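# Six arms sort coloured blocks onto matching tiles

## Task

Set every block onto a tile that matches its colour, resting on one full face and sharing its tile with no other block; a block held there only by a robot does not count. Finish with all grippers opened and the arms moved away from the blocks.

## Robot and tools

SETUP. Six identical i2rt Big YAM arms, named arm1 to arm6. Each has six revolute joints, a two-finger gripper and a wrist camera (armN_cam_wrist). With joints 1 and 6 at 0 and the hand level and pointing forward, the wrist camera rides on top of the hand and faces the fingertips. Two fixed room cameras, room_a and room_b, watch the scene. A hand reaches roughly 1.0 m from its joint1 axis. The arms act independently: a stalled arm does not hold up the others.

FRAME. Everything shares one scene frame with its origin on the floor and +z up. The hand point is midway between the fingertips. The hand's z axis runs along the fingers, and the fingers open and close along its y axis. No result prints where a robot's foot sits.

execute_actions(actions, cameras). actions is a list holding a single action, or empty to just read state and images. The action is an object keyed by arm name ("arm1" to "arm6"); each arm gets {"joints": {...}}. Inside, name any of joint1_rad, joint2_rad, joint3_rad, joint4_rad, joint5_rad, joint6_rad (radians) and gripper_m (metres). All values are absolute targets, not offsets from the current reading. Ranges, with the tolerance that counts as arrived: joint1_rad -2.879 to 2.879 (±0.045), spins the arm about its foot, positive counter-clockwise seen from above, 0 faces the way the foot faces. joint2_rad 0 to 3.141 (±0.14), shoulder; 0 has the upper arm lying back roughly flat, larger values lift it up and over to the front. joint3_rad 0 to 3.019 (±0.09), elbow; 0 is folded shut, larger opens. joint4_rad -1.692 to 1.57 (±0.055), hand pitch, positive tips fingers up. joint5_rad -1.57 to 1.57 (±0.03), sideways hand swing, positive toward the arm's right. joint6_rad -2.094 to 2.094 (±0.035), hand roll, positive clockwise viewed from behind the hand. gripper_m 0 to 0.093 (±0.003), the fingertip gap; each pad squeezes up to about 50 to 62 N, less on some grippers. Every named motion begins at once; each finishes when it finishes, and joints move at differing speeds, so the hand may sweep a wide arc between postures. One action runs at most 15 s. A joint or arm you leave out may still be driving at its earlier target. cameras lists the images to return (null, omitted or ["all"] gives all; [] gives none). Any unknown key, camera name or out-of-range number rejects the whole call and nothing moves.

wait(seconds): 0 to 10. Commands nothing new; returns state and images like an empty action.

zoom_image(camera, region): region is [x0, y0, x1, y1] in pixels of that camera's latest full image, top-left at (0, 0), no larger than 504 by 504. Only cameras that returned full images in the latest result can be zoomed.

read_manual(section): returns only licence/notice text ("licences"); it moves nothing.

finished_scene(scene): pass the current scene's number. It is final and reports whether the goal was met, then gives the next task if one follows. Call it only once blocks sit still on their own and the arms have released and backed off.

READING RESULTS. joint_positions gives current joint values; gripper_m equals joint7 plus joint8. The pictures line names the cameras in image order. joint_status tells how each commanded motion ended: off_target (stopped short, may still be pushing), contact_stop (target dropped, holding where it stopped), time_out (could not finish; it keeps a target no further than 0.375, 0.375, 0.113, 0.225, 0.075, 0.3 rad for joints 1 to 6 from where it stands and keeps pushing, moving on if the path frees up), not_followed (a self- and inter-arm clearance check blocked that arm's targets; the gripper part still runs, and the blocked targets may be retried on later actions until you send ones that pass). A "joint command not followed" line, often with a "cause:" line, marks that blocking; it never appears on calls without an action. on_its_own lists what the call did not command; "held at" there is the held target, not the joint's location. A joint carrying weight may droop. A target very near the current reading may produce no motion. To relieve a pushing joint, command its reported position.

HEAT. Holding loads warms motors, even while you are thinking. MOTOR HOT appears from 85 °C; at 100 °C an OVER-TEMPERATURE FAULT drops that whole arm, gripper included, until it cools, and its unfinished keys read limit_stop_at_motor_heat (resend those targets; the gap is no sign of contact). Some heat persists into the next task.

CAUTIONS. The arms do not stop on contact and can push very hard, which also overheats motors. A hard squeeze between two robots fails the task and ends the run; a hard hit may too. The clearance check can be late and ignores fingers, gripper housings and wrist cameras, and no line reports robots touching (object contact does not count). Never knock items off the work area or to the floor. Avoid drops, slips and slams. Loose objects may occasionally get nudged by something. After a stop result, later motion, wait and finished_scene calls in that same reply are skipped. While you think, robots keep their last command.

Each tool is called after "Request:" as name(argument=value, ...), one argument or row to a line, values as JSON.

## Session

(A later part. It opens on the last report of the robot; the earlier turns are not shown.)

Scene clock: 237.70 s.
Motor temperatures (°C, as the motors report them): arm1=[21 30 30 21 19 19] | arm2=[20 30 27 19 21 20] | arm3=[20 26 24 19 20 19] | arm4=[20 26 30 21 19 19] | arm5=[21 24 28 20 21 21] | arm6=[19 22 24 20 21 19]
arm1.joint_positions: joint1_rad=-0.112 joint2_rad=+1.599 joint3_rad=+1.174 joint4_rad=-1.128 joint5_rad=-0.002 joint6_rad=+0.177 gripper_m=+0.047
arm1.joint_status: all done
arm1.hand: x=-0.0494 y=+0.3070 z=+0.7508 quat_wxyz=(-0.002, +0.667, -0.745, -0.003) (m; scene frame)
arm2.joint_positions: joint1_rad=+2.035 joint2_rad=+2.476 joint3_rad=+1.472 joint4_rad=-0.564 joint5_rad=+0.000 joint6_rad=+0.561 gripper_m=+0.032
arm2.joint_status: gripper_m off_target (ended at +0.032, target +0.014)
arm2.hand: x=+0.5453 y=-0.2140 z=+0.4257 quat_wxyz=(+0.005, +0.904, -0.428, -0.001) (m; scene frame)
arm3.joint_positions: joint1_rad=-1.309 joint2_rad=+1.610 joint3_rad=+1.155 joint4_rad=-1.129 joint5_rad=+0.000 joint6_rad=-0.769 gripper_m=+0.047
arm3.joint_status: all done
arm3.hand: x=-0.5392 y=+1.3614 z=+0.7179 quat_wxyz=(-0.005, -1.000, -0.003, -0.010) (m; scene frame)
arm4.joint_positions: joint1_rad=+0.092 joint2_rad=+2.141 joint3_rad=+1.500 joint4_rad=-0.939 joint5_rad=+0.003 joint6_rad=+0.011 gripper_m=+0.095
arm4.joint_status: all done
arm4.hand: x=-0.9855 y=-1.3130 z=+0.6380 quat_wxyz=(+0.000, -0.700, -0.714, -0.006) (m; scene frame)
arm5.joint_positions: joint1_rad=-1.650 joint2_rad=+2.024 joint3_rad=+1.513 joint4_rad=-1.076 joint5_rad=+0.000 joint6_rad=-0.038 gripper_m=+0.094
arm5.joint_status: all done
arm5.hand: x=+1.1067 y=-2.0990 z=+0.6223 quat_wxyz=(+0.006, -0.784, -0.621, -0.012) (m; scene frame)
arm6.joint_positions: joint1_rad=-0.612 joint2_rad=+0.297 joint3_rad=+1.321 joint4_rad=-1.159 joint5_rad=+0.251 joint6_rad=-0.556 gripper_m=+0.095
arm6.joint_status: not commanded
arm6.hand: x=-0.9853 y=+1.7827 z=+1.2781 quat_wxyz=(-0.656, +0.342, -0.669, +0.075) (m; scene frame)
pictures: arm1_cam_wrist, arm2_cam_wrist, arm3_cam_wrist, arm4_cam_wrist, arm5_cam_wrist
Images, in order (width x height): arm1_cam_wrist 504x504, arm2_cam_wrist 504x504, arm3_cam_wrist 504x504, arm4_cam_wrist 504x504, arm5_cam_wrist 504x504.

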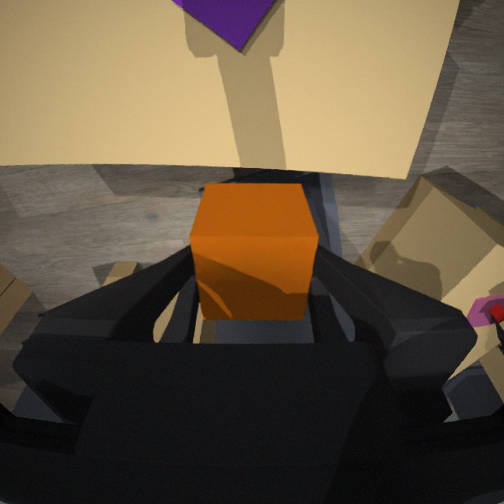

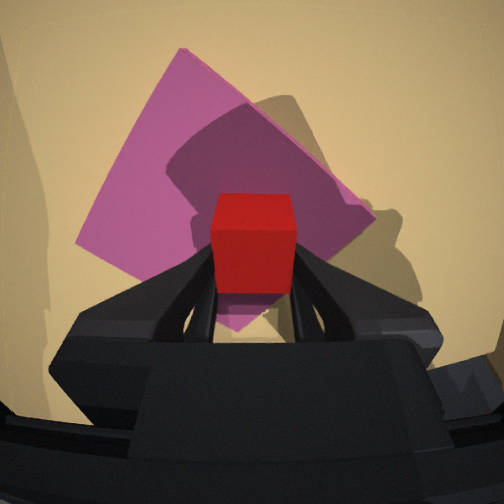

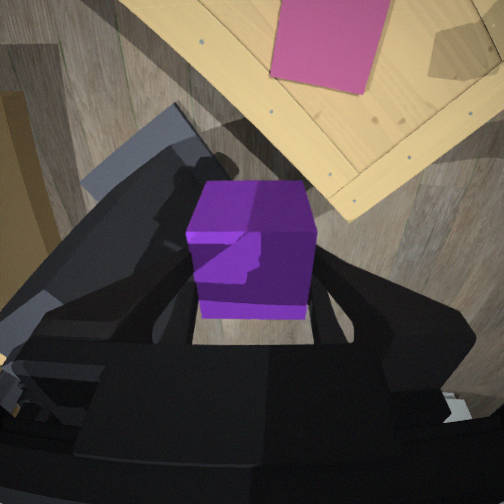

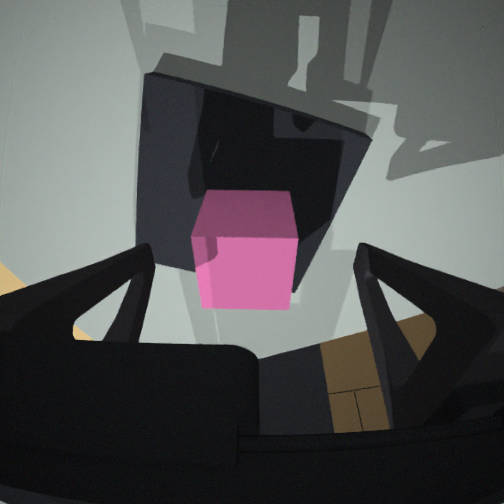

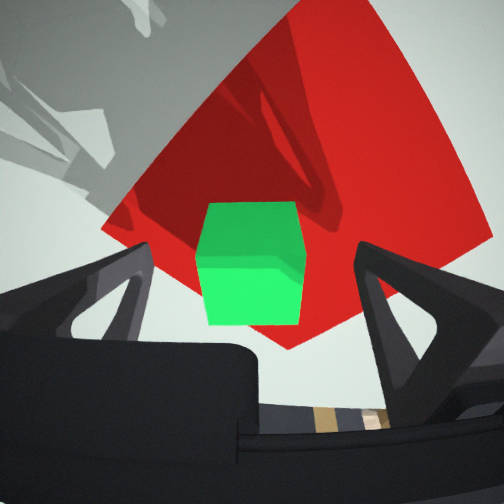

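Request:
execute_actions(
  actions=[
    {"arm1":{"joints":{"joint1_rad":-2.262,"joint2_rad":2.29,"joint3_rad":1.54,"joint4_rad":-0.78,"joint6_rad":0.0}},"arm2":{"joints":{"joint1_rad":-2.3,"joint2_rad":1.559,"joint3_rad":1.255,"joint4_rad":-1.267,"joint6_rad":0.0}},"arm3":{"joints":{"joint1_rad":1.305,"joint2_rad":1.2,"joint3_rad":1.0,"joint4_rad":-1.3,"joint6_rad":-0.54}},"arm4":{"joints":{"gripper_m":0.021}},"arm5":{"joints":{"joint2_rad":1.985}}},
  ],
  cameras=["arm1_cam_wrist","arm2_cam_wrist","arm3_cam_wrist","arm4_cam_wrist","arm5_cam_wrist"],
)

Scene clock: 275.53 s.
Motor temperatures (°C, as the motors report them): arm1=[21 28 30 21 19 19] | arm2=[20 30 27 19 21 20] | arm3=[20 24 26 19 20 19] | arm4=[20 27 30 21 19 19] | arm5=[21 25 27 20 21 21] | arm6=[19 22 24 20 21 19]
arm1.joint_positions: joint1_rad=-2.266 joint2_rad=+2.292 joint3_rad=+1.540 joint4_rad=-0.772 joint5_rad=+0.000 joint6_rad=+0.007 gripper_m=+0.047
arm1.joint_status: all done
arm1.hand: x=+0.5145 y=-0.4508 z=+0.5206 quat_wxyz=(-0.026, -0.259, -0.966, +0.011) (m; scene frame)
arm2.joint_positions: joint1_rad=-2.303 joint2_rad=+1.572 joint3_rad=+1.260 joint4_rad=-1.253 joint5_rad=+0.000 joint6_rad=+0.009 gripper_m=+0.032
arm2.joint_status: all done
arm2.hand: x=+1.1075 y=-0.8451 z=+0.8327 quat_wxyz=(-0.004, -0.692, -0.722, +0.007) (m; scene frame)
arm3.joint_positions: joint1_rad=+1.306 joint2_rad=+1.207 joint3_rad=+0.982 joint4_rad=-1.293 joint5_rad=+0.000 joint6_rad=-0.552 gripper_m=+0.047
arm3.joint_status: all done
arm3.hand: x=-0.1258 y=+0.7315 z=+0.8072 quat_wxyz=(-0.021, -0.360, -0.932, +0.019) (m; scene frame)
arm4.joint_positions: joint1_rad=+0.092 joint2_rad=+2.141 joint3_rad=+1.500 joint4_rad=-0.939 joint5_rad=+0.002 joint6_rad=+0.012 gripper_m=+0.041
arm4.joint_status: gripper_m off_target (ended at +0.041, target +0.021)
arm4.hand: x=-0.9853 y=-1.3130 z=+0.6380 quat_wxyz=(+0.000, -0.700, -0.714, -0.007) (m; scene frame)
arm5.joint_positions: joint1_rad=-1.650 joint2_rad=+2.009 joint3_rad=+1.513 joint4_rad=-1.076 joint5_rad=+0.000 joint6_rad=-0.038 gripper_m=+0.094
arm5.joint_status: all done
arm5.hand: x=+1.1061 y=-2.1007 z=+0.6304 quat_wxyz=(+0.001, -0.784, -0.621, -0.006) (m; scene frame)
arm6.joint_positions: joint1_rad=-0.612 joint2_rad=+0.297 joint3_rad=+1.321 joint4_rad=-1.159 joint5_rad=+0.251 joint6_rad=-0.556 gripper_m=+0.095
arm6.joint_status: not commanded
arm6.hand: x=-0.9853 y=+1.7827 z=+1.2781 quat_wxyz=(-0.656, +0.342, -0.669, +0.075) (m; scene frame)
pictures: arm1_cam_wrist, arm2_cam_wrist, arm3_cam_wrist, arm4_cam_wrist, arm5_cam_wrist
Images, in order (width x height): arm1_cam_wrist 504x504, arm2_cam_wrist 504x504, arm3_cam_wrist 504x504, arm4_cam_wrist 504x504, arm5_cam_wrist 504x504.

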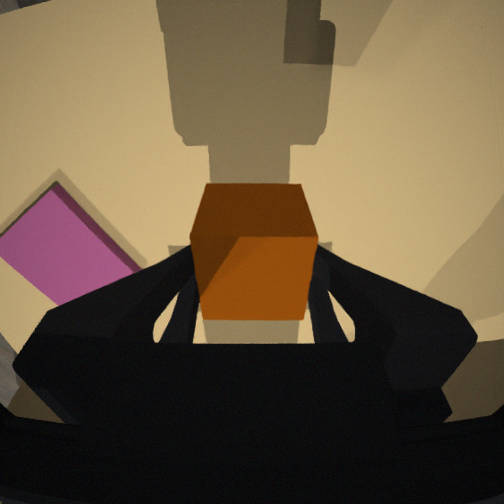

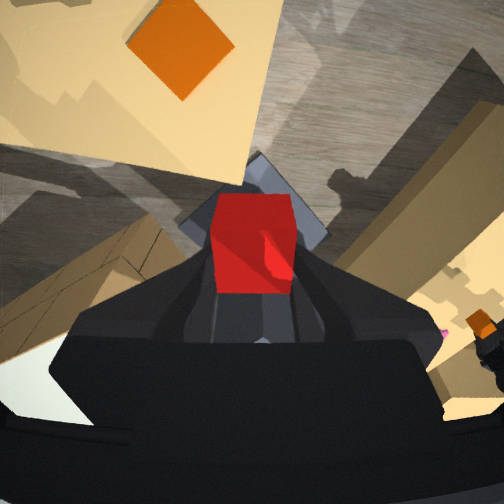

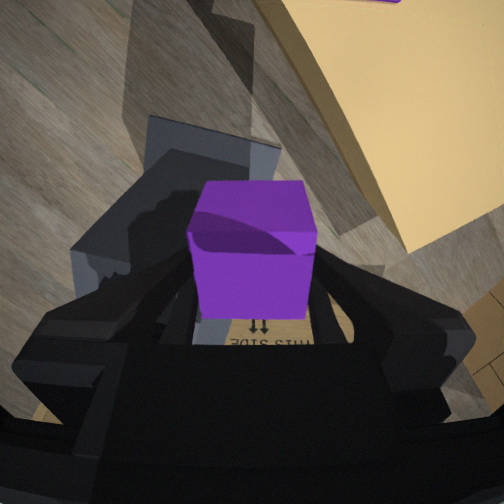

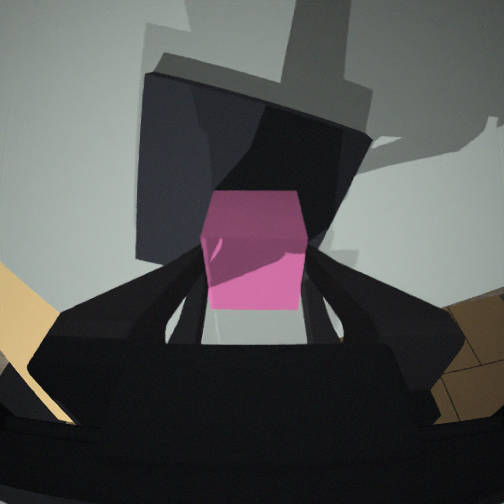

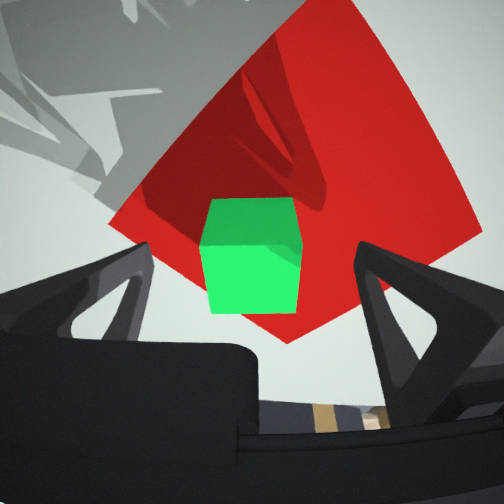

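Request:
execute_actions(
  actions=[
    {"arm1":{"joints":{"joint2_rad":2.40,"joint4_rad":-0.71}},"arm2":{"joints":{"joint1_rad":-1.695,"joint2_rad":2.58,"joint3_rad":1.93,"joint4_rad":-0.89}},"arm3":{"joints":{"joint1_rad":1.30,"joint2_rad":2.24,"joint3_rad":1.55,"joint4_rad":-0.838}},"arm4":{"joints":{"joint1_rad":2.0,"joint2_rad":1.795,"joint3_rad":1.367,"joint4_rad":-1.143}},"arm5":{"joints":{"gripper_m":0.02}}},
  ],
  cameras=["arm1_cam_wrist","arm2_cam_wrist","arm3_cam_wrist","arm4_cam_wrist","arm5_cam_wrist"],
)

Scene clock: 317.60 s.
Motor temperatures (°C, as the motors report them): arm1=[21 30 29 21 19 19] | arm2=[20 29 28 19 21 20] | arm3=[20 23 27 19 20 19] | arm4=[20 27 30 21 19 19] | arm5=[21 26 27 20 21 21] | arm6=[19 22 24 20 21 19]
arm1.joint_positions: joint1_rad=-2.266 joint2_rad=+2.413 joint3_rad=+1.533 joint4_rad=-0.717 joint5_rad=+0.000 joint6_rad=+0.007 gripper_m=+0.047
arm1.joint_status: all done
arm1.hand: x=+0.4917 y=-0.4385 z=+0.4488 quat_wxyz=(+0.009, -0.259, -0.966, +0.002) (m; scene frame)
arm2.joint_positions: joint1_rad=-1.699 joint2_rad=+2.617 joint3_rad=+1.884 joint4_rad=-0.895 joint5_rad=-0.002 joint6_rad=+0.007 gripper_m=+0.032
arm2.joint_status: all done
arm2.hand: x=+1.4807 y=-0.9126 z=+0.4458 quat_wxyz=(+0.025, -0.445, -0.895, -0.008) (m; scene frame)
arm3.joint_positions: joint1_rad=+1.306 joint2_rad=+2.268 joint3_rad=+1.519 joint4_rad=-0.837 joint5_rad=+0.000 joint6_rad=-0.551 gripper_m=+0.047
arm3.joint_status: all done
arm3.hand: x=-0.0511 y=+0.4842 z=+0.5017 quat_wxyz=(+0.000, -0.361, -0.933, -0.008) (m; scene frame)
arm4.joint_positions: joint1_rad=+2.004 joint2_rad=+1.796 joint3_rad=+1.363 joint4_rad=-1.126 joint5_rad=+0.000 joint6_rad=+0.013 gripper_m=+0.041
arm4.joint_status: all done
arm4.hand: x=-0.5174 y=-0.5369 z=+0.7833 quat_wxyz=(-0.012, +0.178, -0.984, +0.001) (m; scene frame)
arm5.joint_positions: joint1_rad=-1.650 joint2_rad=+2.009 joint3_rad=+1.513 joint4_rad=-1.076 joint5_rad=+0.000 joint6_rad=-0.039 gripper_m=+0.037
arm5.joint_status: gripper_m off_target (ended at +0.037, target +0.020)
arm5.hand: x=+1.1061 y=-2.1007 z=+0.6304 quat_wxyz=(+0.001, -0.784, -0.621, -0.006) (m; scene frame)
arm6.joint_positions: joint1_rad=-0.612 joint2_rad=+0.297 joint3_rad=+1.321 joint4_rad=-1.159 joint5_rad=+0.251 joint6_rad=-0.556 gripper_m=+0.095
arm6.joint_status: not commanded
arm6.hand: x=-0.9853 y=+1.7827 z=+1.2781 quat_wxyz=(-0.656, +0.342, -0.669, +0.075) (m; scene frame)
pictures: arm1_cam_wrist, arm2_cam_wrist, arm3_cam_wrist, arm4_cam_wrist, arm5_cam_wrist
Images, in order (width x height): arm1_cam_wrist 504x504, arm2_cam_wrist 504x504, arm3_cam_wrist 504x504, arm4_cam_wrist 504x504, arm5_cam_wrist 504x504.

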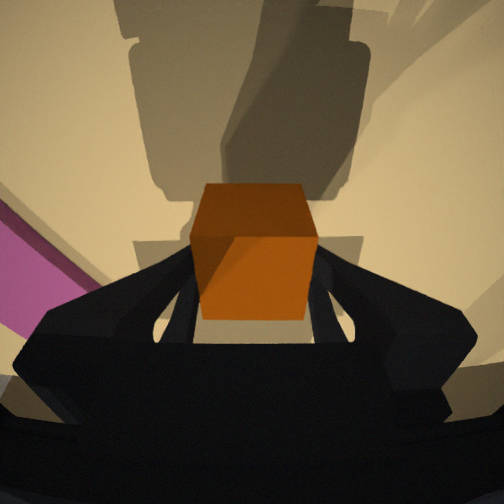

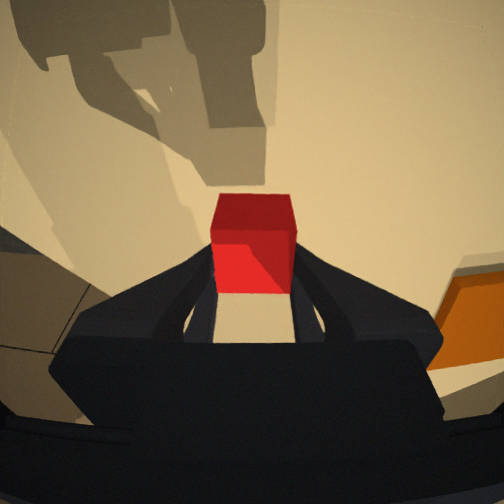

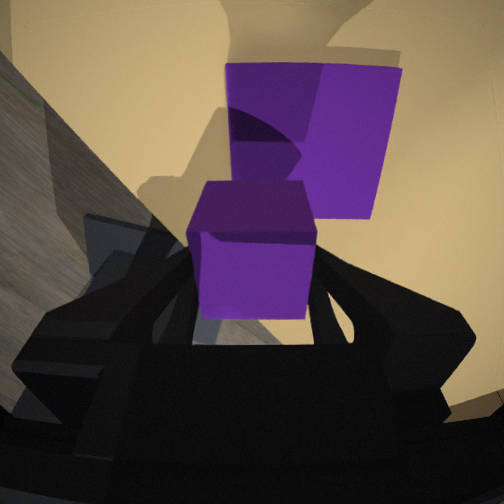

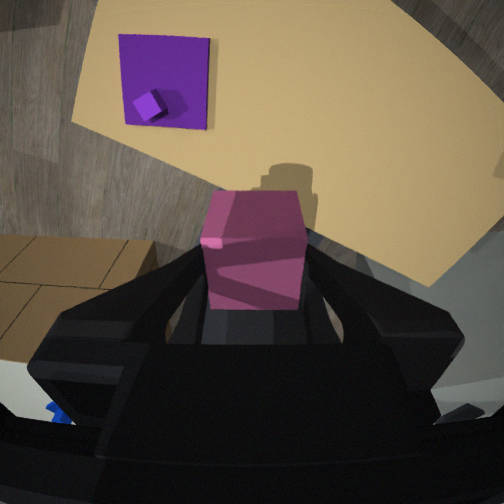

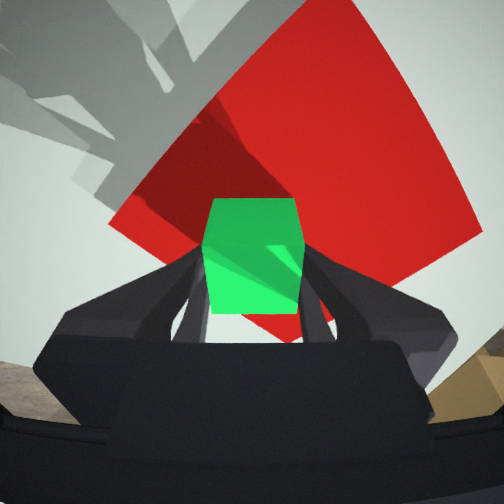

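Request:
execute_actions(
  actions=[
    {"arm1":{"joints":{"joint2_rad":2.44,"joint4_rad":-0.69}},"arm2":{"joints":{"joint2_rad":2.655,"joint4_rad":-0.80}},"arm3":{"joints":{"joint1_rad":1.282,"joint2_rad":2.37,"joint3_rad":1.725,"joint4_rad":-0.875}},"arm4":{"joints":{"joint1_rad":1.885,"joint2_rad":2.425,"joint3_rad":1.525,"joint4_rad":-0.65}},"arm5":{"joints":{"joint1_rad":1.59,"joint2_rad":1.2,"joint3_rad":1.0,"joint4_rad":-1.3,"joint6_rad":0.0}}},
  ],
  cameras=["arm1_cam_wrist","arm2_cam_wrist","arm3_cam_wrist","arm4_cam_wrist","arm5_cam_wrist"],
)

Scene clock: 354.53 s.
Motor temperatures (°C, as the motors report them): arm1=[21 30 29 21 19 19] | arm2=[20 32 30 19 21 20] | arm3=[20 26 26 19 20 19] | arm4=[20 27 31 21 19 19] | arm5=[21 26 27 20 21 21] | arm6=[19 22 24 20 21 19]
arm1.joint_positions: joint1_rad=-2.266 joint2_rad=+2.427 joint3_rad=+1.533 joint4_rad=-0.698 joint5_rad=+0.000 joint6_rad=+0.007 gripper_m=+0.047
arm1.joint_status: all done
arm1.hand: x=+0.4912 y=-0.4383 z=+0.4403 quat_wxyz=(+0.008, -0.259, -0.966, +0.002) (m; scene frame)
arm2.joint_positions: joint1_rad=-1.699 joint2_rad=+2.640 joint3_rad=+1.884 joint4_rad=-0.817 joint5_rad=-0.002 joint6_rad=+0.007 gripper_m=+0.032
arm2.joint_status: all done
arm2.hand: x=+1.4870 y=-0.9211 z=+0.4307 quat_wxyz=(+0.000, -0.445, -0.895, +0.004) (m; scene frame)
arm3.joint_positions: joint1_rad=+1.285 joint2_rad=+2.383 joint3_rad=+1.683 joint4_rad=-0.870 joint5_rad=+0.000 joint6_rad=-0.551 gripper_m=+0.047
arm3.joint_status: all done
arm3.hand: x=-0.0517 y=+0.4399 z=+0.4799 quat_wxyz=(-0.005, -0.370, -0.929, -0.002) (m; scene frame)
arm4.joint_positions: joint1_rad=+1.875 joint2_rad=+2.416 joint3_rad=+1.511 joint4_rad=-0.665 joint5_rad=+0.000 joint6_rad=+0.013 gripper_m=+0.041
arm4.joint_status: all done
arm4.hand: x=-0.4311 y=-0.5861 z=+0.4910 quat_wxyz=(-0.007, +0.114, -0.993, +0.001) (m; scene frame)
arm5.joint_positions: joint1_rad=+1.592 joint2_rad=+1.207 joint3_rad=+1.006 joint4_rad=-1.285 joint5_rad=+0.000 joint6_rad=-0.011 gripper_m=+0.037
arm5.joint_status: all done
arm5.hand: x=+1.3184 y=-1.2030 z=+0.8094 quat_wxyz=(-0.037, +0.648, -0.760, -0.028) (m; scene frame)
arm6.joint_positions: joint1_rad=-0.612 joint2_rad=+0.297 joint3_rad=+1.321 joint4_rad=-1.159 joint5_rad=+0.251 joint6_rad=-0.556 gripper_m=+0.095
arm6.joint_status: not commanded
arm6.hand: x=-0.9853 y=+1.7827 z=+1.2781 quat_wxyz=(-0.656, +0.342, -0.669, +0.075) (m; scene frame)
pictures: arm1_cam_wrist, arm2_cam_wrist, arm3_cam_wrist, arm4_cam_wrist, arm5_cam_wrist
Images, in order (width x height): arm1_cam_wrist 504x504, arm2_cam_wrist 504x504, arm3_cam_wrist 504x504, arm4_cam_wrist 504x504, arm5_cam_wrist 504x504.

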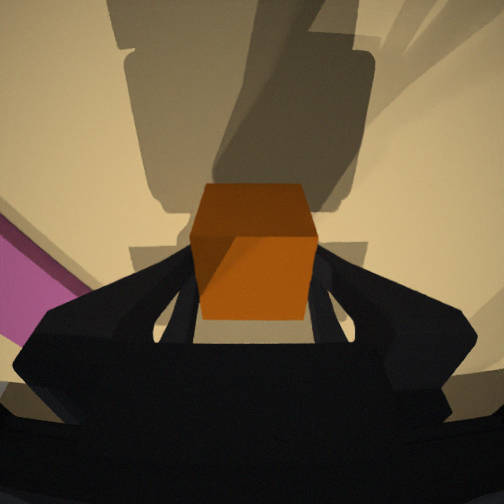

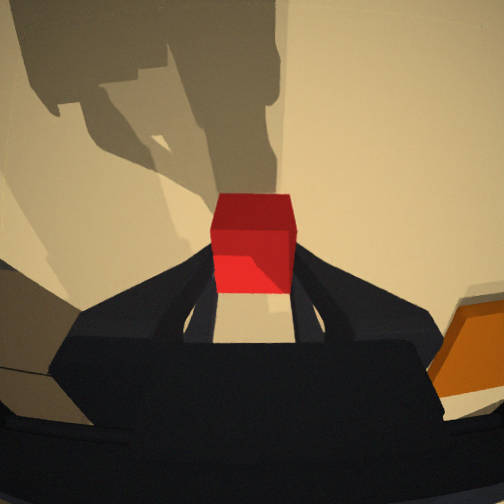

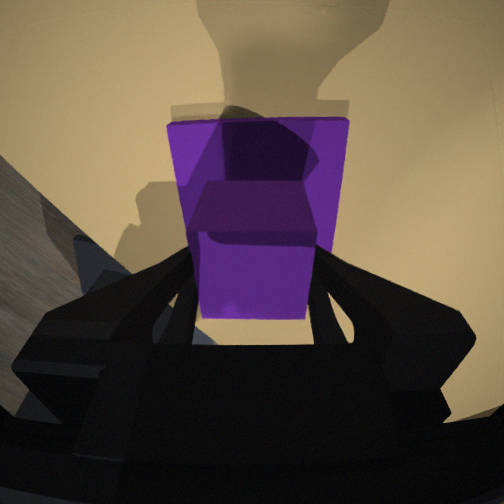

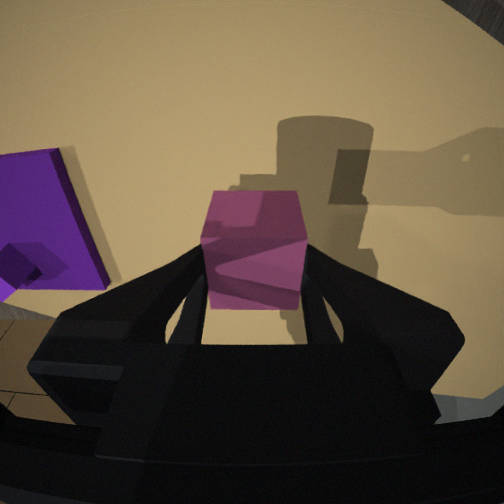

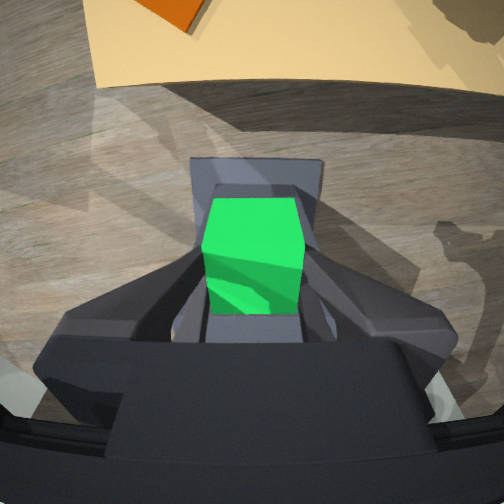

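Request:
execute_actions(
  actions=[
    {"arm1":{"joints":{"joint2_rad":2.43,"gripper_m":0.093}},"arm2":{"joints":{"joint2_rad":2.675,"joint4_rad":-0.787}},"arm3":{"joints":{"joint2_rad":2.425,"joint4_rad":-0.825,"joint6_rad":-0.6}},"arm4":{"joints":{"joint2_rad":2.495,"joint4_rad":-0.593}}},
  ],
  cameras=["arm1_cam_wrist","arm2_cam_wrist","arm3_cam_wrist","arm4_cam_wrist"],
)

Scene clock: 366.27 s.
Motor temperatures (°C, as the motors report them): arm1=[21 30 29 21 19 19] | arm2=[20 32 30 19 21 20] | arm3=[20 26 27 19 20 19] | arm4=[20 27 30 21 19 19] | arm5=[21 24 27 20 21 21] | arm6=[19 22 24 20 21 19]
arm1.joint_positions: joint1_rad=-2.266 joint2_rad=+2.427 joint3_rad=+1.533 joint4_rad=-0.698 joint5_rad=+0.000 joint6_rad=+0.007 gripper_m=+0.093
arm1.joint_status: all done
arm1.hand: x=+0.4912 y=-0.4383 z=+0.4403 quat_wxyz=(+0.008, -0.259, -0.966, +0.002) (m; scene frame)
arm2.joint_positions: joint1_rad=-1.699 joint2_rad=+2.659 joint3_rad=+1.884 joint4_rad=-0.803 joint5_rad=-0.002 joint6_rad=+0.007 gripper_m=+0.032
arm2.joint_status: all done
arm2.hand: x=+1.4844 y=-0.9178 z=+0.4182 quat_wxyz=(+0.003, -0.445, -0.895, +0.003) (m; scene frame)
arm3.joint_positions: joint1_rad=+1.285 joint2_rad=+2.441 joint3_rad=+1.691 joint4_rad=-0.833 joint5_rad=+0.000 joint6_rad=-0.587 gripper_m=+0.047
arm3.joint_status: all done
arm3.hand: x=-0.0524 y=+0.4440 z=+0.4468 quat_wxyz=(-0.001, -0.353, -0.936, -0.007) (m; scene frame)
arm4.joint_positions: joint1_rad=+1.875 joint2_rad=+2.486 joint3_rad=+1.511 joint4_rad=-0.609 joint5_rad=+0.000 joint6_rad=+0.013 gripper_m=+0.041
arm4.joint_status: all done
arm4.hand: x=-0.4419 y=-0.5889 z=+0.4518 quat_wxyz=(+0.000, +0.114, -0.993, +0.002) (m; scene frame)
arm5.joint_positions: joint1_rad=+1.592 joint2_rad=+1.207 joint3_rad=+1.006 joint4_rad=-1.285 joint5_rad=+0.000 joint6_rad=-0.011 gripper_m=+0.037
arm5.joint_status: not commanded
arm5.hand: x=+1.3184 y=-1.2030 z=+0.8094 quat_wxyz=(-0.037, +0.648, -0.760, -0.028) (m; scene frame)
arm6.joint_positions: joint1_rad=-0.612 joint2_rad=+0.297 joint3_rad=+1.321 joint4_rad=-1.159 joint5_rad=+0.251 joint6_rad=-0.556 gripper_m=+0.095
arm6.joint_status: not commanded
arm6.hand: x=-0.9853 y=+1.7827 z=+1.2781 quat_wxyz=(-0.656, +0.342, -0.669, +0.075) (m; scene frame)
pictures: arm1_cam_wrist, arm2_cam_wrist, arm3_cam_wrist, arm4_cam_wrist
Images, in order (width x height): arm1_cam_wrist 504x504, arm2_cam_wrist 504x504, arm3_cam_wrist 504x504, arm4_cam_wrist 504x504.

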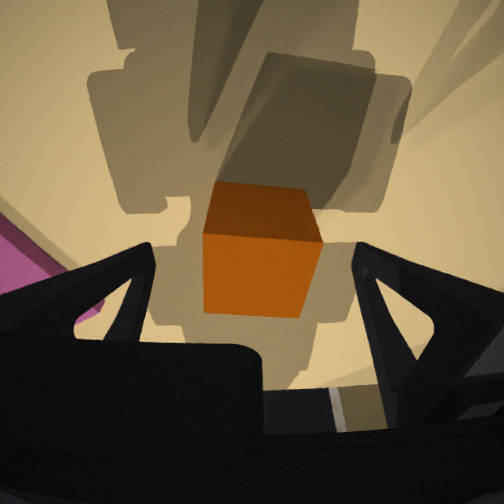

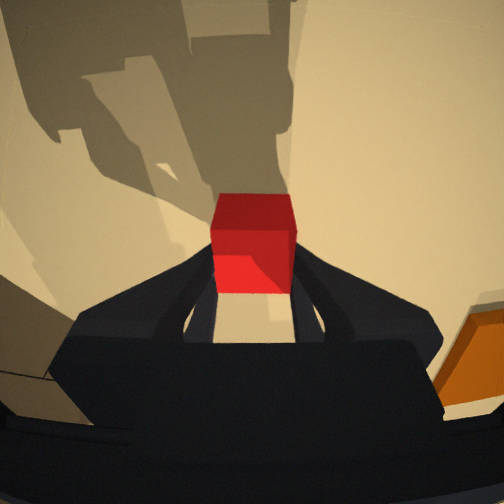

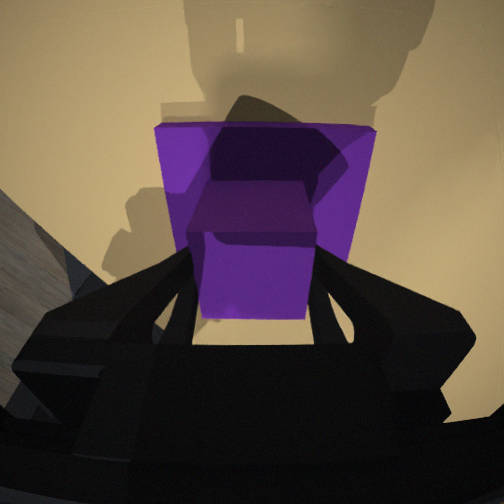

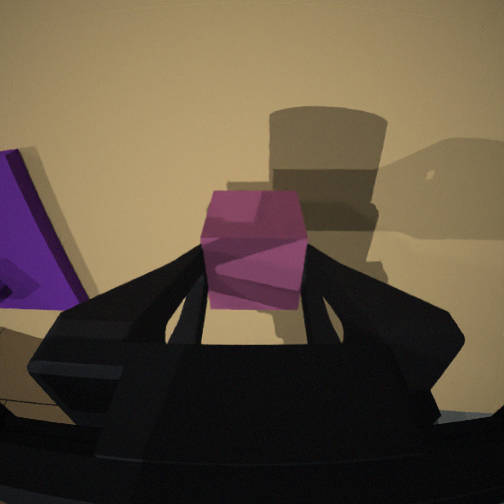

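Request:
execute_actions(
  actions=[
    {"arm1":{"joints":{"joint2_rad":1.9,"joint3_rad":1.3,"joint4_rad":-0.97}},"arm2":{"joints":{"joint2_rad":2.665,"gripper_m":0.093}},"arm3":{"joints":{"joint2_rad":2.435,"gripper_m":0.093}},"arm4":{"joints":{"joint2_rad":2.536,"joint4_rad":-0.568}}},
  ],
  cameras=["arm1_cam_wrist","arm2_cam_wrist","arm3_cam_wrist","arm4_cam_wrist"],
)

Scene clock: 386.77 s.
Motor temperatures (°C, as the motors report them): arm1=[21 30 29 21 19 19] | arm2=[20 32 30 19 21 20] | arm3=[20 26 26 19 20 19] | arm4=[20 28 29 21 19 19] | arm5=[21 24 27 20 21 21] | arm6=[19 22 24 20 21 19]
arm1.joint_positions: joint1_rad=-2.266 joint2_rad=+1.891 joint3_rad=+1.295 joint4_rad=-0.962 joint5_rad=+0.000 joint6_rad=+0.007 gripper_m=+0.093
arm1.joint_status: all done
arm1.hand: x=+0.4371 y=-0.4054 z=+0.6648 quat_wxyz=(-0.009, -0.259, -0.966, +0.007) (m; scene frame)
arm2.joint_positions: joint1_rad=-1.699 joint2_rad=+2.659 joint3_rad=+1.884 joint4_rad=-0.803 joint5_rad=-0.002 joint6_rad=+0.007 gripper_m=+0.093
arm2.joint_status: all done
arm2.hand: x=+1.4844 y=-0.9178 z=+0.4182 quat_wxyz=(+0.003, -0.445, -0.895, +0.003) (m; scene frame)
arm3.joint_positions: joint1_rad=+1.285 joint2_rad=+2.441 joint3_rad=+1.691 joint4_rad=-0.833 joint5_rad=+0.000 joint6_rad=-0.588 gripper_m=+0.093
arm3.joint_status: all done
arm3.hand: x=-0.0524 y=+0.4440 z=+0.4468 quat_wxyz=(-0.001, -0.353, -0.936, -0.007) (m; scene frame)
arm4.joint_positions: joint1_rad=+1.875 joint2_rad=+2.516 joint3_rad=+1.511 joint4_rad=-0.585 joint5_rad=+0.000 joint6_rad=+0.013 gripper_m=+0.041
arm4.joint_status: all done
arm4.hand: x=-0.4476 y=-0.5904 z=+0.4349 quat_wxyz=(+0.003, +0.114, -0.993, +0.002) (m; scene frame)
arm5.joint_positions: joint1_rad=+1.592 joint2_rad=+1.207 joint3_rad=+1.006 joint4_rad=-1.285 joint5_rad=+0.000 joint6_rad=-0.011 gripper_m=+0.037
arm5.joint_status: not commanded
arm5.hand: x=+1.3184 y=-1.2030 z=+0.8094 quat_wxyz=(-0.037, +0.648, -0.760, -0.028) (m; scene frame)
arm6.joint_positions: joint1_rad=-0.612 joint2_rad=+0.297 joint3_rad=+1.321 joint4_rad=-1.159 joint5_rad=+0.251 joint6_rad=-0.556 gripper_m=+0.095
arm6.joint_status: not commanded
arm6.hand: x=-0.9853 y=+1.7827 z=+1.2781 quat_wxyz=(-0.656, +0.342, -0.669, +0.075) (m; scene frame)
pictures: arm1_cam_wrist, arm2_cam_wrist, arm3_cam_wrist, arm4_cam_wrist
Images, in order (width x height): arm1_cam_wrist 504x504, arm2_cam_wrist 504x504, arm3_cam_wrist 504x504, arm4_cam_wrist 504x504.

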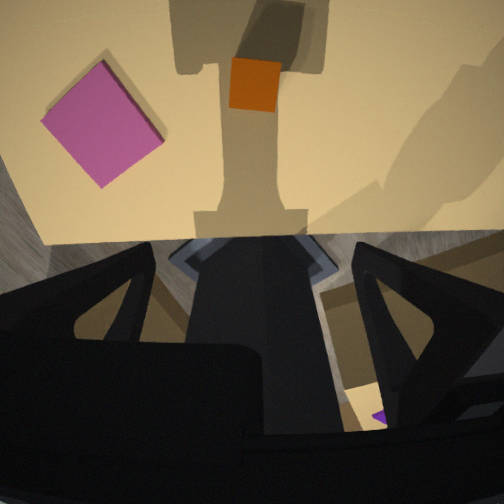

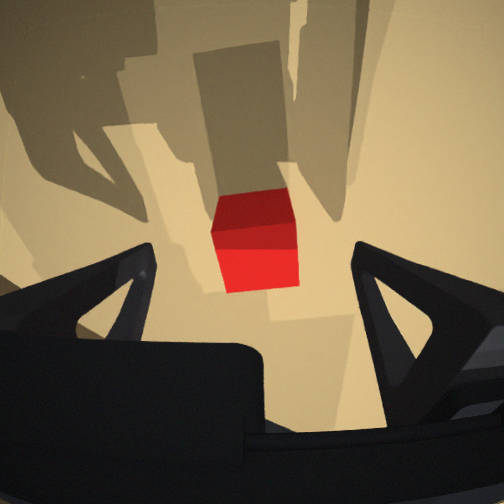

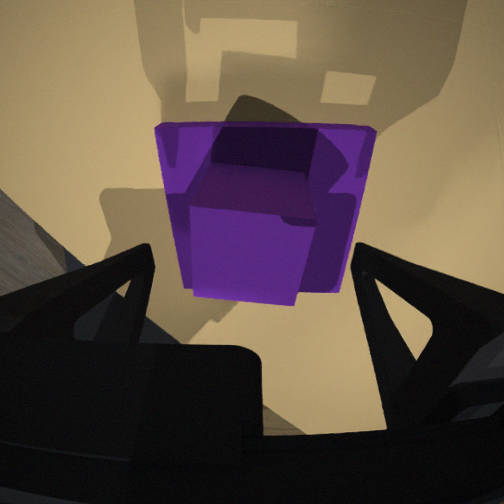

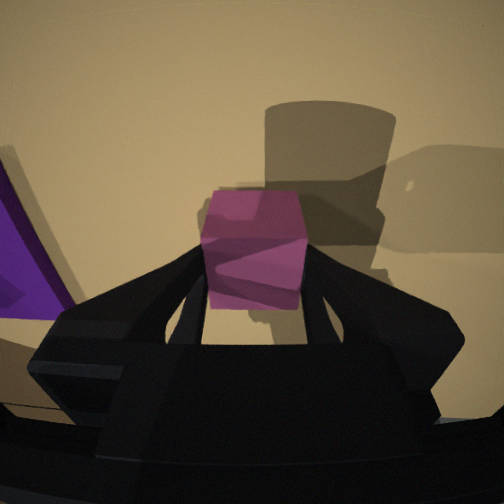

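Request:
execute_actions(
  actions=[
    {"arm1":{"joints":{"joint1_rad":1.6,"joint2_rad":1.2,"joint3_rad":1.0,"joint4_rad":-1.3}},"arm2":{"joints":{"joint2_rad":1.96,"joint3_rad":1.725,"joint4_rad":-1.335}},"arm3":{"joints":{"joint2_rad":1.2,"joint3_rad":1.0,"joint4_rad":-1.0}},"arm4":{"joints":{"joint2_rad":2.559,"joint4_rad":-0.55}}},
  ],
  cameras=["arm2_cam_wrist","arm3_cam_wrist","arm4_cam_wrist"],
)

Scene clock: 418.93 s.
Motor temperatures (°C, as the motors report them): arm1=[21 29 30 21 19 19] | arm2=[20 32 30 19 21 20] | arm3=[20 26 26 19 20 19] | arm4=[20 28 29 21 19 19] | arm5=[21 23 27 20 21 21] | arm6=[19 22 24 20 21 19]
arm1.joint_positions: joint1_rad=+1.600 joint2_rad=+1.196 joint3_rad=+1.011 joint4_rad=-1.292 joint5_rad=+0.000 joint6_rad=+0.006 gripper_m=+0.093
arm1.joint_status: all done
arm1.hand: x=-0.3572 y=-0.2144 z=+0.8446 quat_wxyz=(+0.011, +0.994, +0.100, -0.046) (m; scene frame)
arm2.joint_positions: joint1_rad=-1.699 joint2_rad=+1.953 joint3_rad=+1.712 joint4_rad=-1.321 joint5_rad=-0.002 joint6_rad=+0.007 gripper_m=+0.093
arm2.joint_status: all done
arm2.hand: x=+1.4491 y=-0.8662 z=+0.8048 quat_wxyz=(-0.004, -0.445, -0.895, +0.006) (m; scene frame)
arm3.joint_positions: joint1_rad=+1.285 joint2_rad=+1.200 joint3_rad=+0.992 joint4_rad=-0.995 joint5_rad=+0.000 joint6_rad=-0.588 gripper_m=+0.093
arm3.joint_status: all done
arm3.hand: x=-0.1135 y=+0.6577 z=+0.8294 quat_wxyz=(-0.111, -0.348, -0.919, +0.147) (m; scene frame)
arm4.joint_positions: joint1_rad=+1.875 joint2_rad=+2.534 joint3_rad=+1.511 joint4_rad=-0.566 joint5_rad=+0.000 joint6_rad=+0.013 gripper_m=+0.041
arm4.joint_status: all done
arm4.hand: x=-0.4500 y=-0.5910 z=+0.4250 quat_wxyz=(+0.003, +0.114, -0.993, +0.002) (m; scene frame)
arm5.joint_positions: joint1_rad=+1.592 joint2_rad=+1.207 joint3_rad=+1.006 joint4_rad=-1.285 joint5_rad=+0.000 joint6_rad=-0.011 gripper_m=+0.037
arm5.joint_status: not commanded
arm5.hand: x=+1.3184 y=-1.2030 z=+0.8094 quat_wxyz=(-0.037, +0.648, -0.760, -0.028) (m; scene frame)
arm6.joint_positions: joint1_rad=-0.612 joint2_rad=+0.297 joint3_rad=+1.321 joint4_rad=-1.159 joint5_rad=+0.251 joint6_rad=-0.556 gripper_m=+0.095
arm6.joint_status: not commanded
arm6.hand: x=-0.9853 y=+1.7827 z=+1.2781 quat_wxyz=(-0.656, +0.342, -0.669, +0.075) (m; scene frame)
pictures: arm2_cam_wrist, arm3_cam_wrist, arm4_cam_wrist
Images, in order (width x height): arm2_cam_wrist 504x504, arm3_cam_wrist 504x504, arm4_cam_wrist 504x504.

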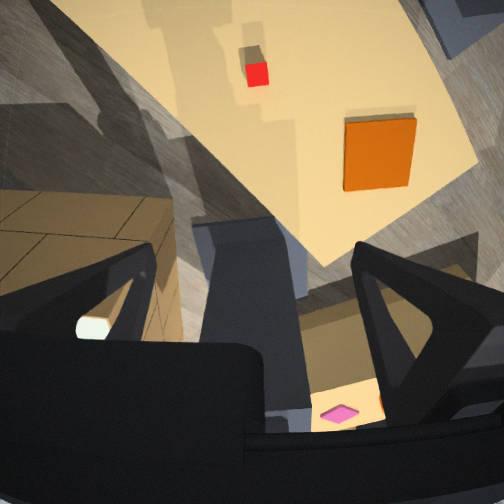

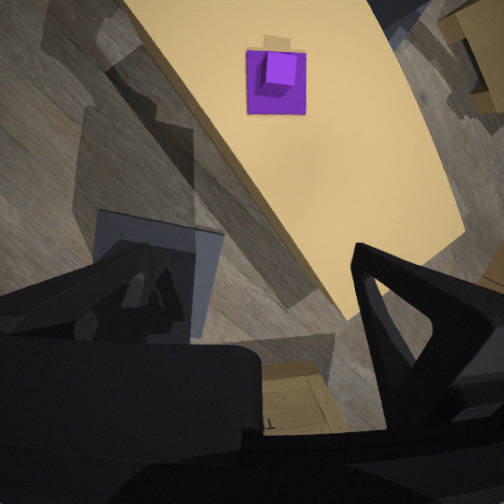

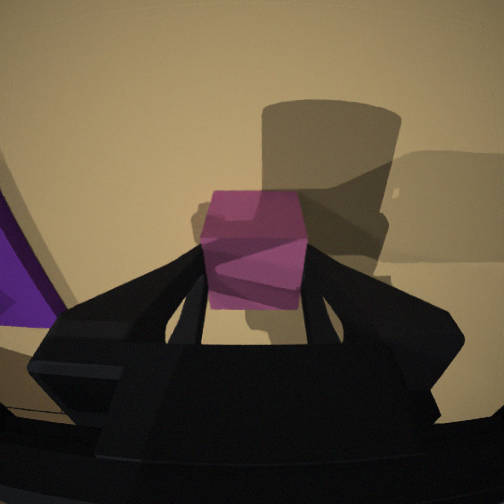

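Request:
execute_actions(
  actions=[
    {"arm2":{"joints":{"joint1_rad":2.36,"joint6_rad":0.61}},"arm4":{"joints":{"joint2_rad":2.54,"gripper_m":0.093}},"arm5":{"joints":{"joint1_rad":1.55,"joint2_rad":2.22,"joint3_rad":1.50,"joint4_rad":-0.805}},"arm3":{"joints":{"joint2_rad":0.6,"joint3_rad":0.8,"joint4_rad":-1.0,"joint6_rad":0}}},
  ],
  cameras=["arm2_cam_wrist","arm4_cam_wrist","arm5_cam_wrist"],
)

Scene clock: 452.77 s.
Motor temperatures (°C, as the motors report them): arm1=[21 27 30 21 19 19] | arm2=[20 31 30 19 21 20] | arm3=[20 24 27 19 20 19] | arm4=[20 28 29 21 19 19] | arm5=[21 23 27 20 21 21] | arm6=[19 22 24 20 21 19]
arm1.joint_positions: joint1_rad=+1.600 joint2_rad=+1.196 joint3_rad=+1.011 joint4_rad=-1.292 joint5_rad=+0.000 joint6_rad=+0.006 gripper_m=+0.093
arm1.joint_status: not commanded
arm1.hand: x=-0.3572 y=-0.2144 z=+0.8446 quat_wxyz=(+0.011, +0.994, +0.100, -0.046) (m; scene frame)
arm2.joint_positions: joint1_rad=+2.370 joint2_rad=+1.953 joint3_rad=+1.712 joint4_rad=-1.321 joint5_rad=+0.000 joint6_rad=+0.600 gripper_m=+0.093
arm2.joint_status: all done
arm2.hand: x=+0.4855 y=-0.3978 z=+0.8040 quat_wxyz=(+0.006, +0.957, -0.290, -0.004) (m; scene frame)
arm3.joint_positions: joint1_rad=+1.285 joint2_rad=+0.594 joint3_rad=+0.783 joint4_rad=-0.999 joint5_rad=+0.000 joint6_rad=-0.012 gripper_m=+0.093
arm3.joint_status: all done
arm3.hand: x=-0.1453 y=+0.7733 z=+0.9217 quat_wxyz=(-0.297, -0.562, -0.738, +0.225) (m; scene frame)
arm4.joint_positions: joint1_rad=+1.875 joint2_rad=+2.534 joint3_rad=+1.511 joint4_rad=-0.566 joint5_rad=+0.000 joint6_rad=+0.013 gripper_m=+0.093
arm4.joint_status: all done
arm4.hand: x=-0.4500 y=-0.5910 z=+0.4250 quat_wxyz=(+0.003, +0.114, -0.993, +0.002) (m; scene frame)
arm5.joint_positions: joint1_rad=+1.552 joint2_rad=+2.239 joint3_rad=+1.476 joint4_rad=-0.815 joint5_rad=+0.000 joint6_rad=-0.011 gripper_m=+0.037
arm5.joint_status: all done
arm5.hand: x=+1.3831 y=-0.9701 z=+0.4999 quat_wxyz=(-0.002, +0.634, -0.774, +0.001) (m; scene frame)
arm6.joint_positions: joint1_rad=-0.612 joint2_rad=+0.297 joint3_rad=+1.321 joint4_rad=-1.159 joint5_rad=+0.251 joint6_rad=-0.556 gripper_m=+0.095
arm6.joint_status: not commanded
arm6.hand: x=-0.9853 y=+1.7827 z=+1.2781 quat_wxyz=(-0.656, +0.342, -0.669, +0.075) (m; scene frame)
pictures: arm2_cam_wrist, arm4_cam_wrist, arm5_cam_wrist
Images, in order (width x height): arm2_cam_wrist 504x504, arm4_cam_wrist 504x504, arm5_cam_wrist 504x504.

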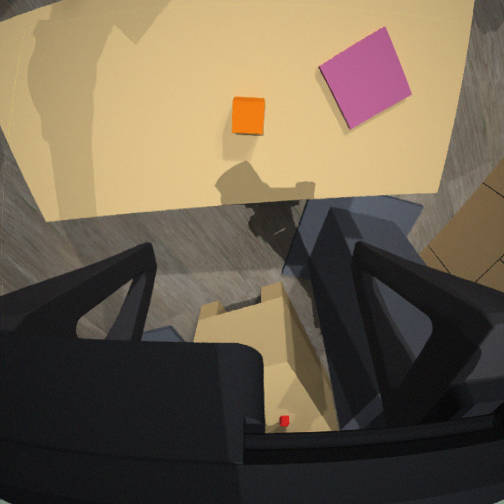

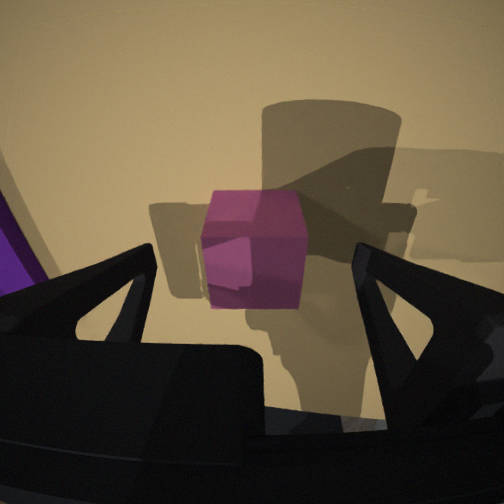

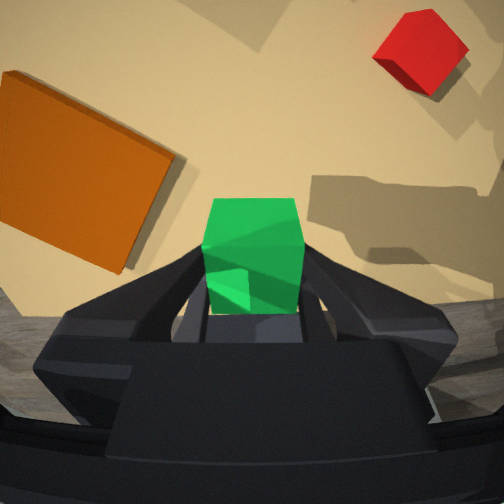

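Request:
execute_actions(
  actions=[
    {"arm1":{"joints":{"joint1_rad":2.2}},"arm2":{"joints":{"joint1_rad":2.382,"joint2_rad":2.415,"joint3_rad":1.597,"joint4_rad":-0.716,"joint6_rad":0.64}},"arm4":{"joints":{"joint2_rad":1.2,"joint3_rad":1.0,"joint4_rad":-1.3}},"arm5":{"joints":{"joint1_rad":1.497,"joint2_rad":2.37,"joint3_rad":1.597,"joint4_rad":-0.755}}},
  ],
  cameras=["arm1_cam_wrist","arm2_cam_wrist","arm5_cam_wrist"],
)

Scene clock: 471.87 s.
Motor temperatures (°C, as the motors report them): arm1=[21 27 30 21 19 19] | arm2=[20 31 30 19 21 20] | arm3=[20 23 28 19 20 19] | arm4=[20 28 29 21 19 19] | arm5=[21 25 27 20 21 21] | arm6=[19 22 24 20 21 19]
arm1.joint_positions: joint1_rad=+2.199 joint2_rad=+1.196 joint3_rad=+1.011 joint4_rad=-1.292 joint5_rad=+0.000 joint6_rad=+0.006 gripper_m=+0.093
arm1.joint_status: all done
arm1.hand: x=-0.2587 y=-0.3925 z=+0.8469 quat_wxyz=(+0.024, +0.920, +0.389, -0.044) (m; scene frame)
arm2.joint_positions: joint1_rad=+2.370 joint2_rad=+2.445 joint3_rad=+1.575 joint4_rad=-0.731 joint5_rad=+0.000 joint6_rad=+0.630 gripper_m=+0.093
arm2.joint_status: all done
arm2.hand: x=+0.4887 y=-0.4009 z=+0.4681 quat_wxyz=(+0.000, +0.953, -0.304, +0.014) (m; scene frame)
arm3.joint_positions: joint1_rad=+1.285 joint2_rad=+0.594 joint3_rad=+0.783 joint4_rad=-0.999 joint5_rad=+0.000 joint6_rad=-0.012 gripper_m=+0.093
arm3.joint_status: not commanded
arm3.hand: x=-0.1453 y=+0.7733 z=+0.9217 quat_wxyz=(-0.297, -0.562, -0.738, +0.225) (m; scene frame)
arm4.joint_positions: joint1_rad=+1.875 joint2_rad=+1.191 joint3_rad=+1.015 joint4_rad=-1.284 joint5_rad=+0.000 joint6_rad=+0.013 gripper_m=+0.093
arm4.joint_status: all done
arm4.hand: x=-0.6679 y=-0.6430 z=+0.8994 quat_wxyz=(-0.061, +0.114, -0.992, -0.006) (m; scene frame)
arm5.joint_positions: joint1_rad=+1.490 joint2_rad=+2.398 joint3_rad=+1.567 joint4_rad=-0.764 joint5_rad=+0.000 joint6_rad=-0.011 gripper_m=+0.037
arm5.joint_status: all done
arm5.hand: x=+1.4226 y=-0.9643 z=+0.4335 quat_wxyz=(+0.005, +0.609, -0.793, +0.006) (m; scene frame)
arm6.joint_positions: joint1_rad=-0.612 joint2_rad=+0.297 joint3_rad=+1.321 joint4_rad=-1.159 joint5_rad=+0.251 joint6_rad=-0.556 gripper_m=+0.095
arm6.joint_status: not commanded
arm6.hand: x=-0.9853 y=+1.7827 z=+1.2781 quat_wxyz=(-0.656, +0.342, -0.669, +0.075) (m; scene frame)
pictures: arm1_cam_wrist, arm2_cam_wrist, arm5_cam_wrist
Images, in order (width x height): arm1_cam_wrist 504x504, arm2_cam_wrist 504x504, arm5_cam_wrist 504x504.

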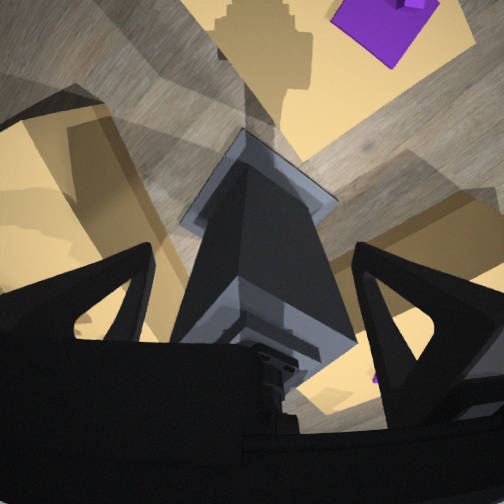

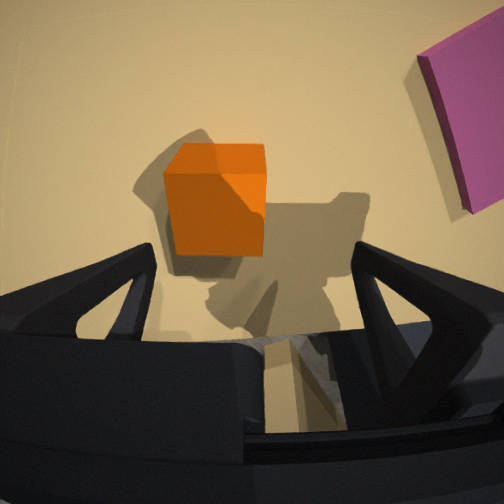

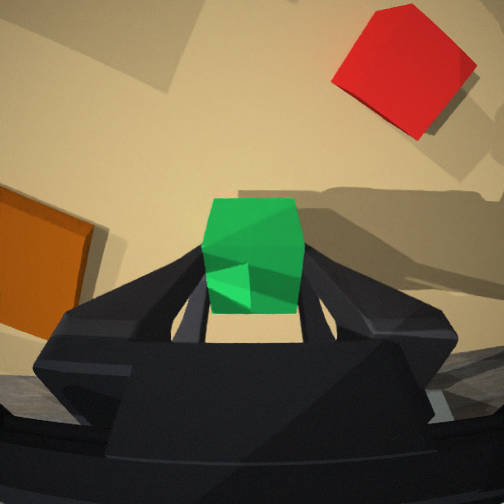

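Request:
execute_actions(
  actions=[
    {"arm1":{"joints":{"joint2_rad":2.25,"joint3_rad":1.63,"joint4_rad":-0.93,"joint6_rad":0.58}},"arm2":{"joints":{"joint1_rad":2.398,"joint2_rad":2.54,"joint3_rad":1.67,"joint4_rad":-0.668}},"arm4":{"joints":{"joint1_rad":0.6,"joint2_rad":0.9,"joint3_rad":1.0,"joint4_rad":-1.1}},"arm5":{"joints":{"joint2_rad":2.412,"joint4_rad":-0.72}}},
  ],
  cameras=["arm1_cam_wrist","arm2_cam_wrist","arm5_cam_wrist"],
)

Scene clock: 492.17 s.
Motor temperatures (°C, as the motors report them): arm1=[21 27 30 21 19 19] | arm2=[20 32 29 19 21 20] | arm3=[20 23 28 19 20 19] | arm4=[20 26 30 21 19 19] | arm5=[21 26 27 20 21 21] | arm6=[19 22 24 20 21 19]
arm1.joint_positions: joint1_rad=+2.199 joint2_rad=+2.245 joint3_rad=+1.598 joint4_rad=-0.928 joint5_rad=+0.000 joint6_rad=+0.573 gripper_m=+0.093
arm1.joint_status: all done
arm1.hand: x=-0.4447 y=-0.5906 z=+0.5638 quat_wxyz=(+0.004, +0.993, +0.117, +0.002) (m; scene frame)
arm2.joint_positions: joint1_rad=+2.390 joint2_rad=+2.533 joint3_rad=+1.643 joint4_rad=-0.678 joint5_rad=+0.000 joint6_rad=+0.631 gripper_m=+0.093
arm2.joint_status: all done
arm2.hand: x=+0.4712 y=-0.4131 z=+0.4333 quat_wxyz=(+0.006, +0.955, -0.295, -0.001) (m; scene frame)
arm3.joint_positions: joint1_rad=+1.285 joint2_rad=+0.594 joint3_rad=+0.783 joint4_rad=-0.999 joint5_rad=+0.000 joint6_rad=-0.012 gripper_m=+0.093
arm3.joint_status: not commanded
arm3.hand: x=-0.1453 y=+0.7733 z=+0.9217 quat_wxyz=(-0.297, -0.562, -0.738, +0.225) (m; scene frame)
arm4.joint_positions: joint1_rad=+0.609 joint2_rad=+0.901 joint3_rad=+1.005 joint4_rad=-1.119 joint5_rad=+0.000 joint6_rad=+0.013 gripper_m=+0.093
arm4.joint_status: all done
arm4.hand: x=-0.8254 y=-1.0245 z=+1.0023 quat_wxyz=(-0.246, -0.477, -0.834, +0.130) (m; scene frame)
arm5.joint_positions: joint1_rad=+1.490 joint2_rad=+2.419 joint3_rad=+1.567 joint4_rad=-0.736 joint5_rad=+0.000 joint6_rad=-0.011 gripper_m=+0.037
arm5.joint_status: all done
arm5.hand: x=+1.4227 y=-0.9641 z=+0.4215 quat_wxyz=(+0.002, +0.609, -0.793, +0.004) (m; scene frame)
arm6.joint_positions: joint1_rad=-0.612 joint2_rad=+0.297 joint3_rad=+1.321 joint4_rad=-1.159 joint5_rad=+0.251 joint6_rad=-0.556 gripper_m=+0.095
arm6.joint_status: not commanded
arm6.hand: x=-0.9853 y=+1.7827 z=+1.2781 quat_wxyz=(-0.656, +0.342, -0.669, +0.075) (m; scene frame)
pictures: arm1_cam_wrist, arm2_cam_wrist, arm5_cam_wrist
Images, in order (width x height): arm1_cam_wrist 504x504, arm2_cam_wrist 504x504, arm5_cam_wrist 504x504.

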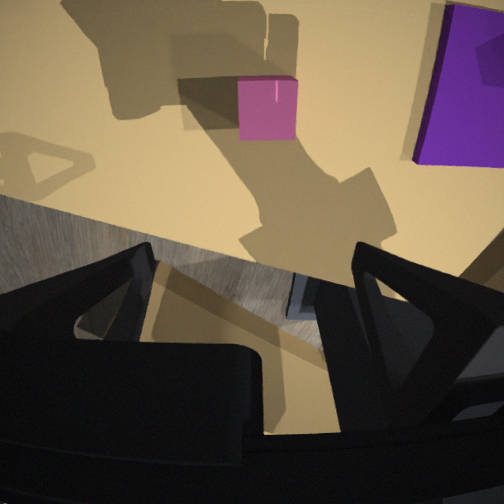

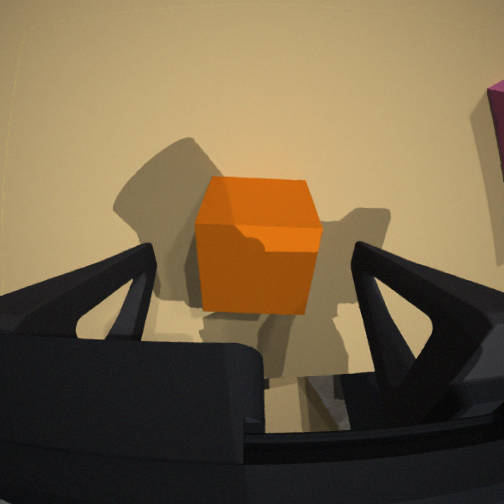

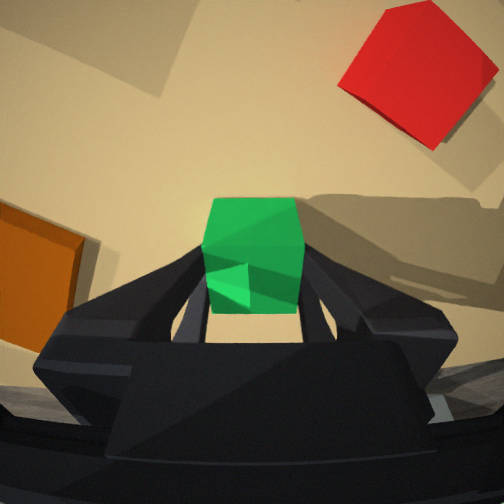

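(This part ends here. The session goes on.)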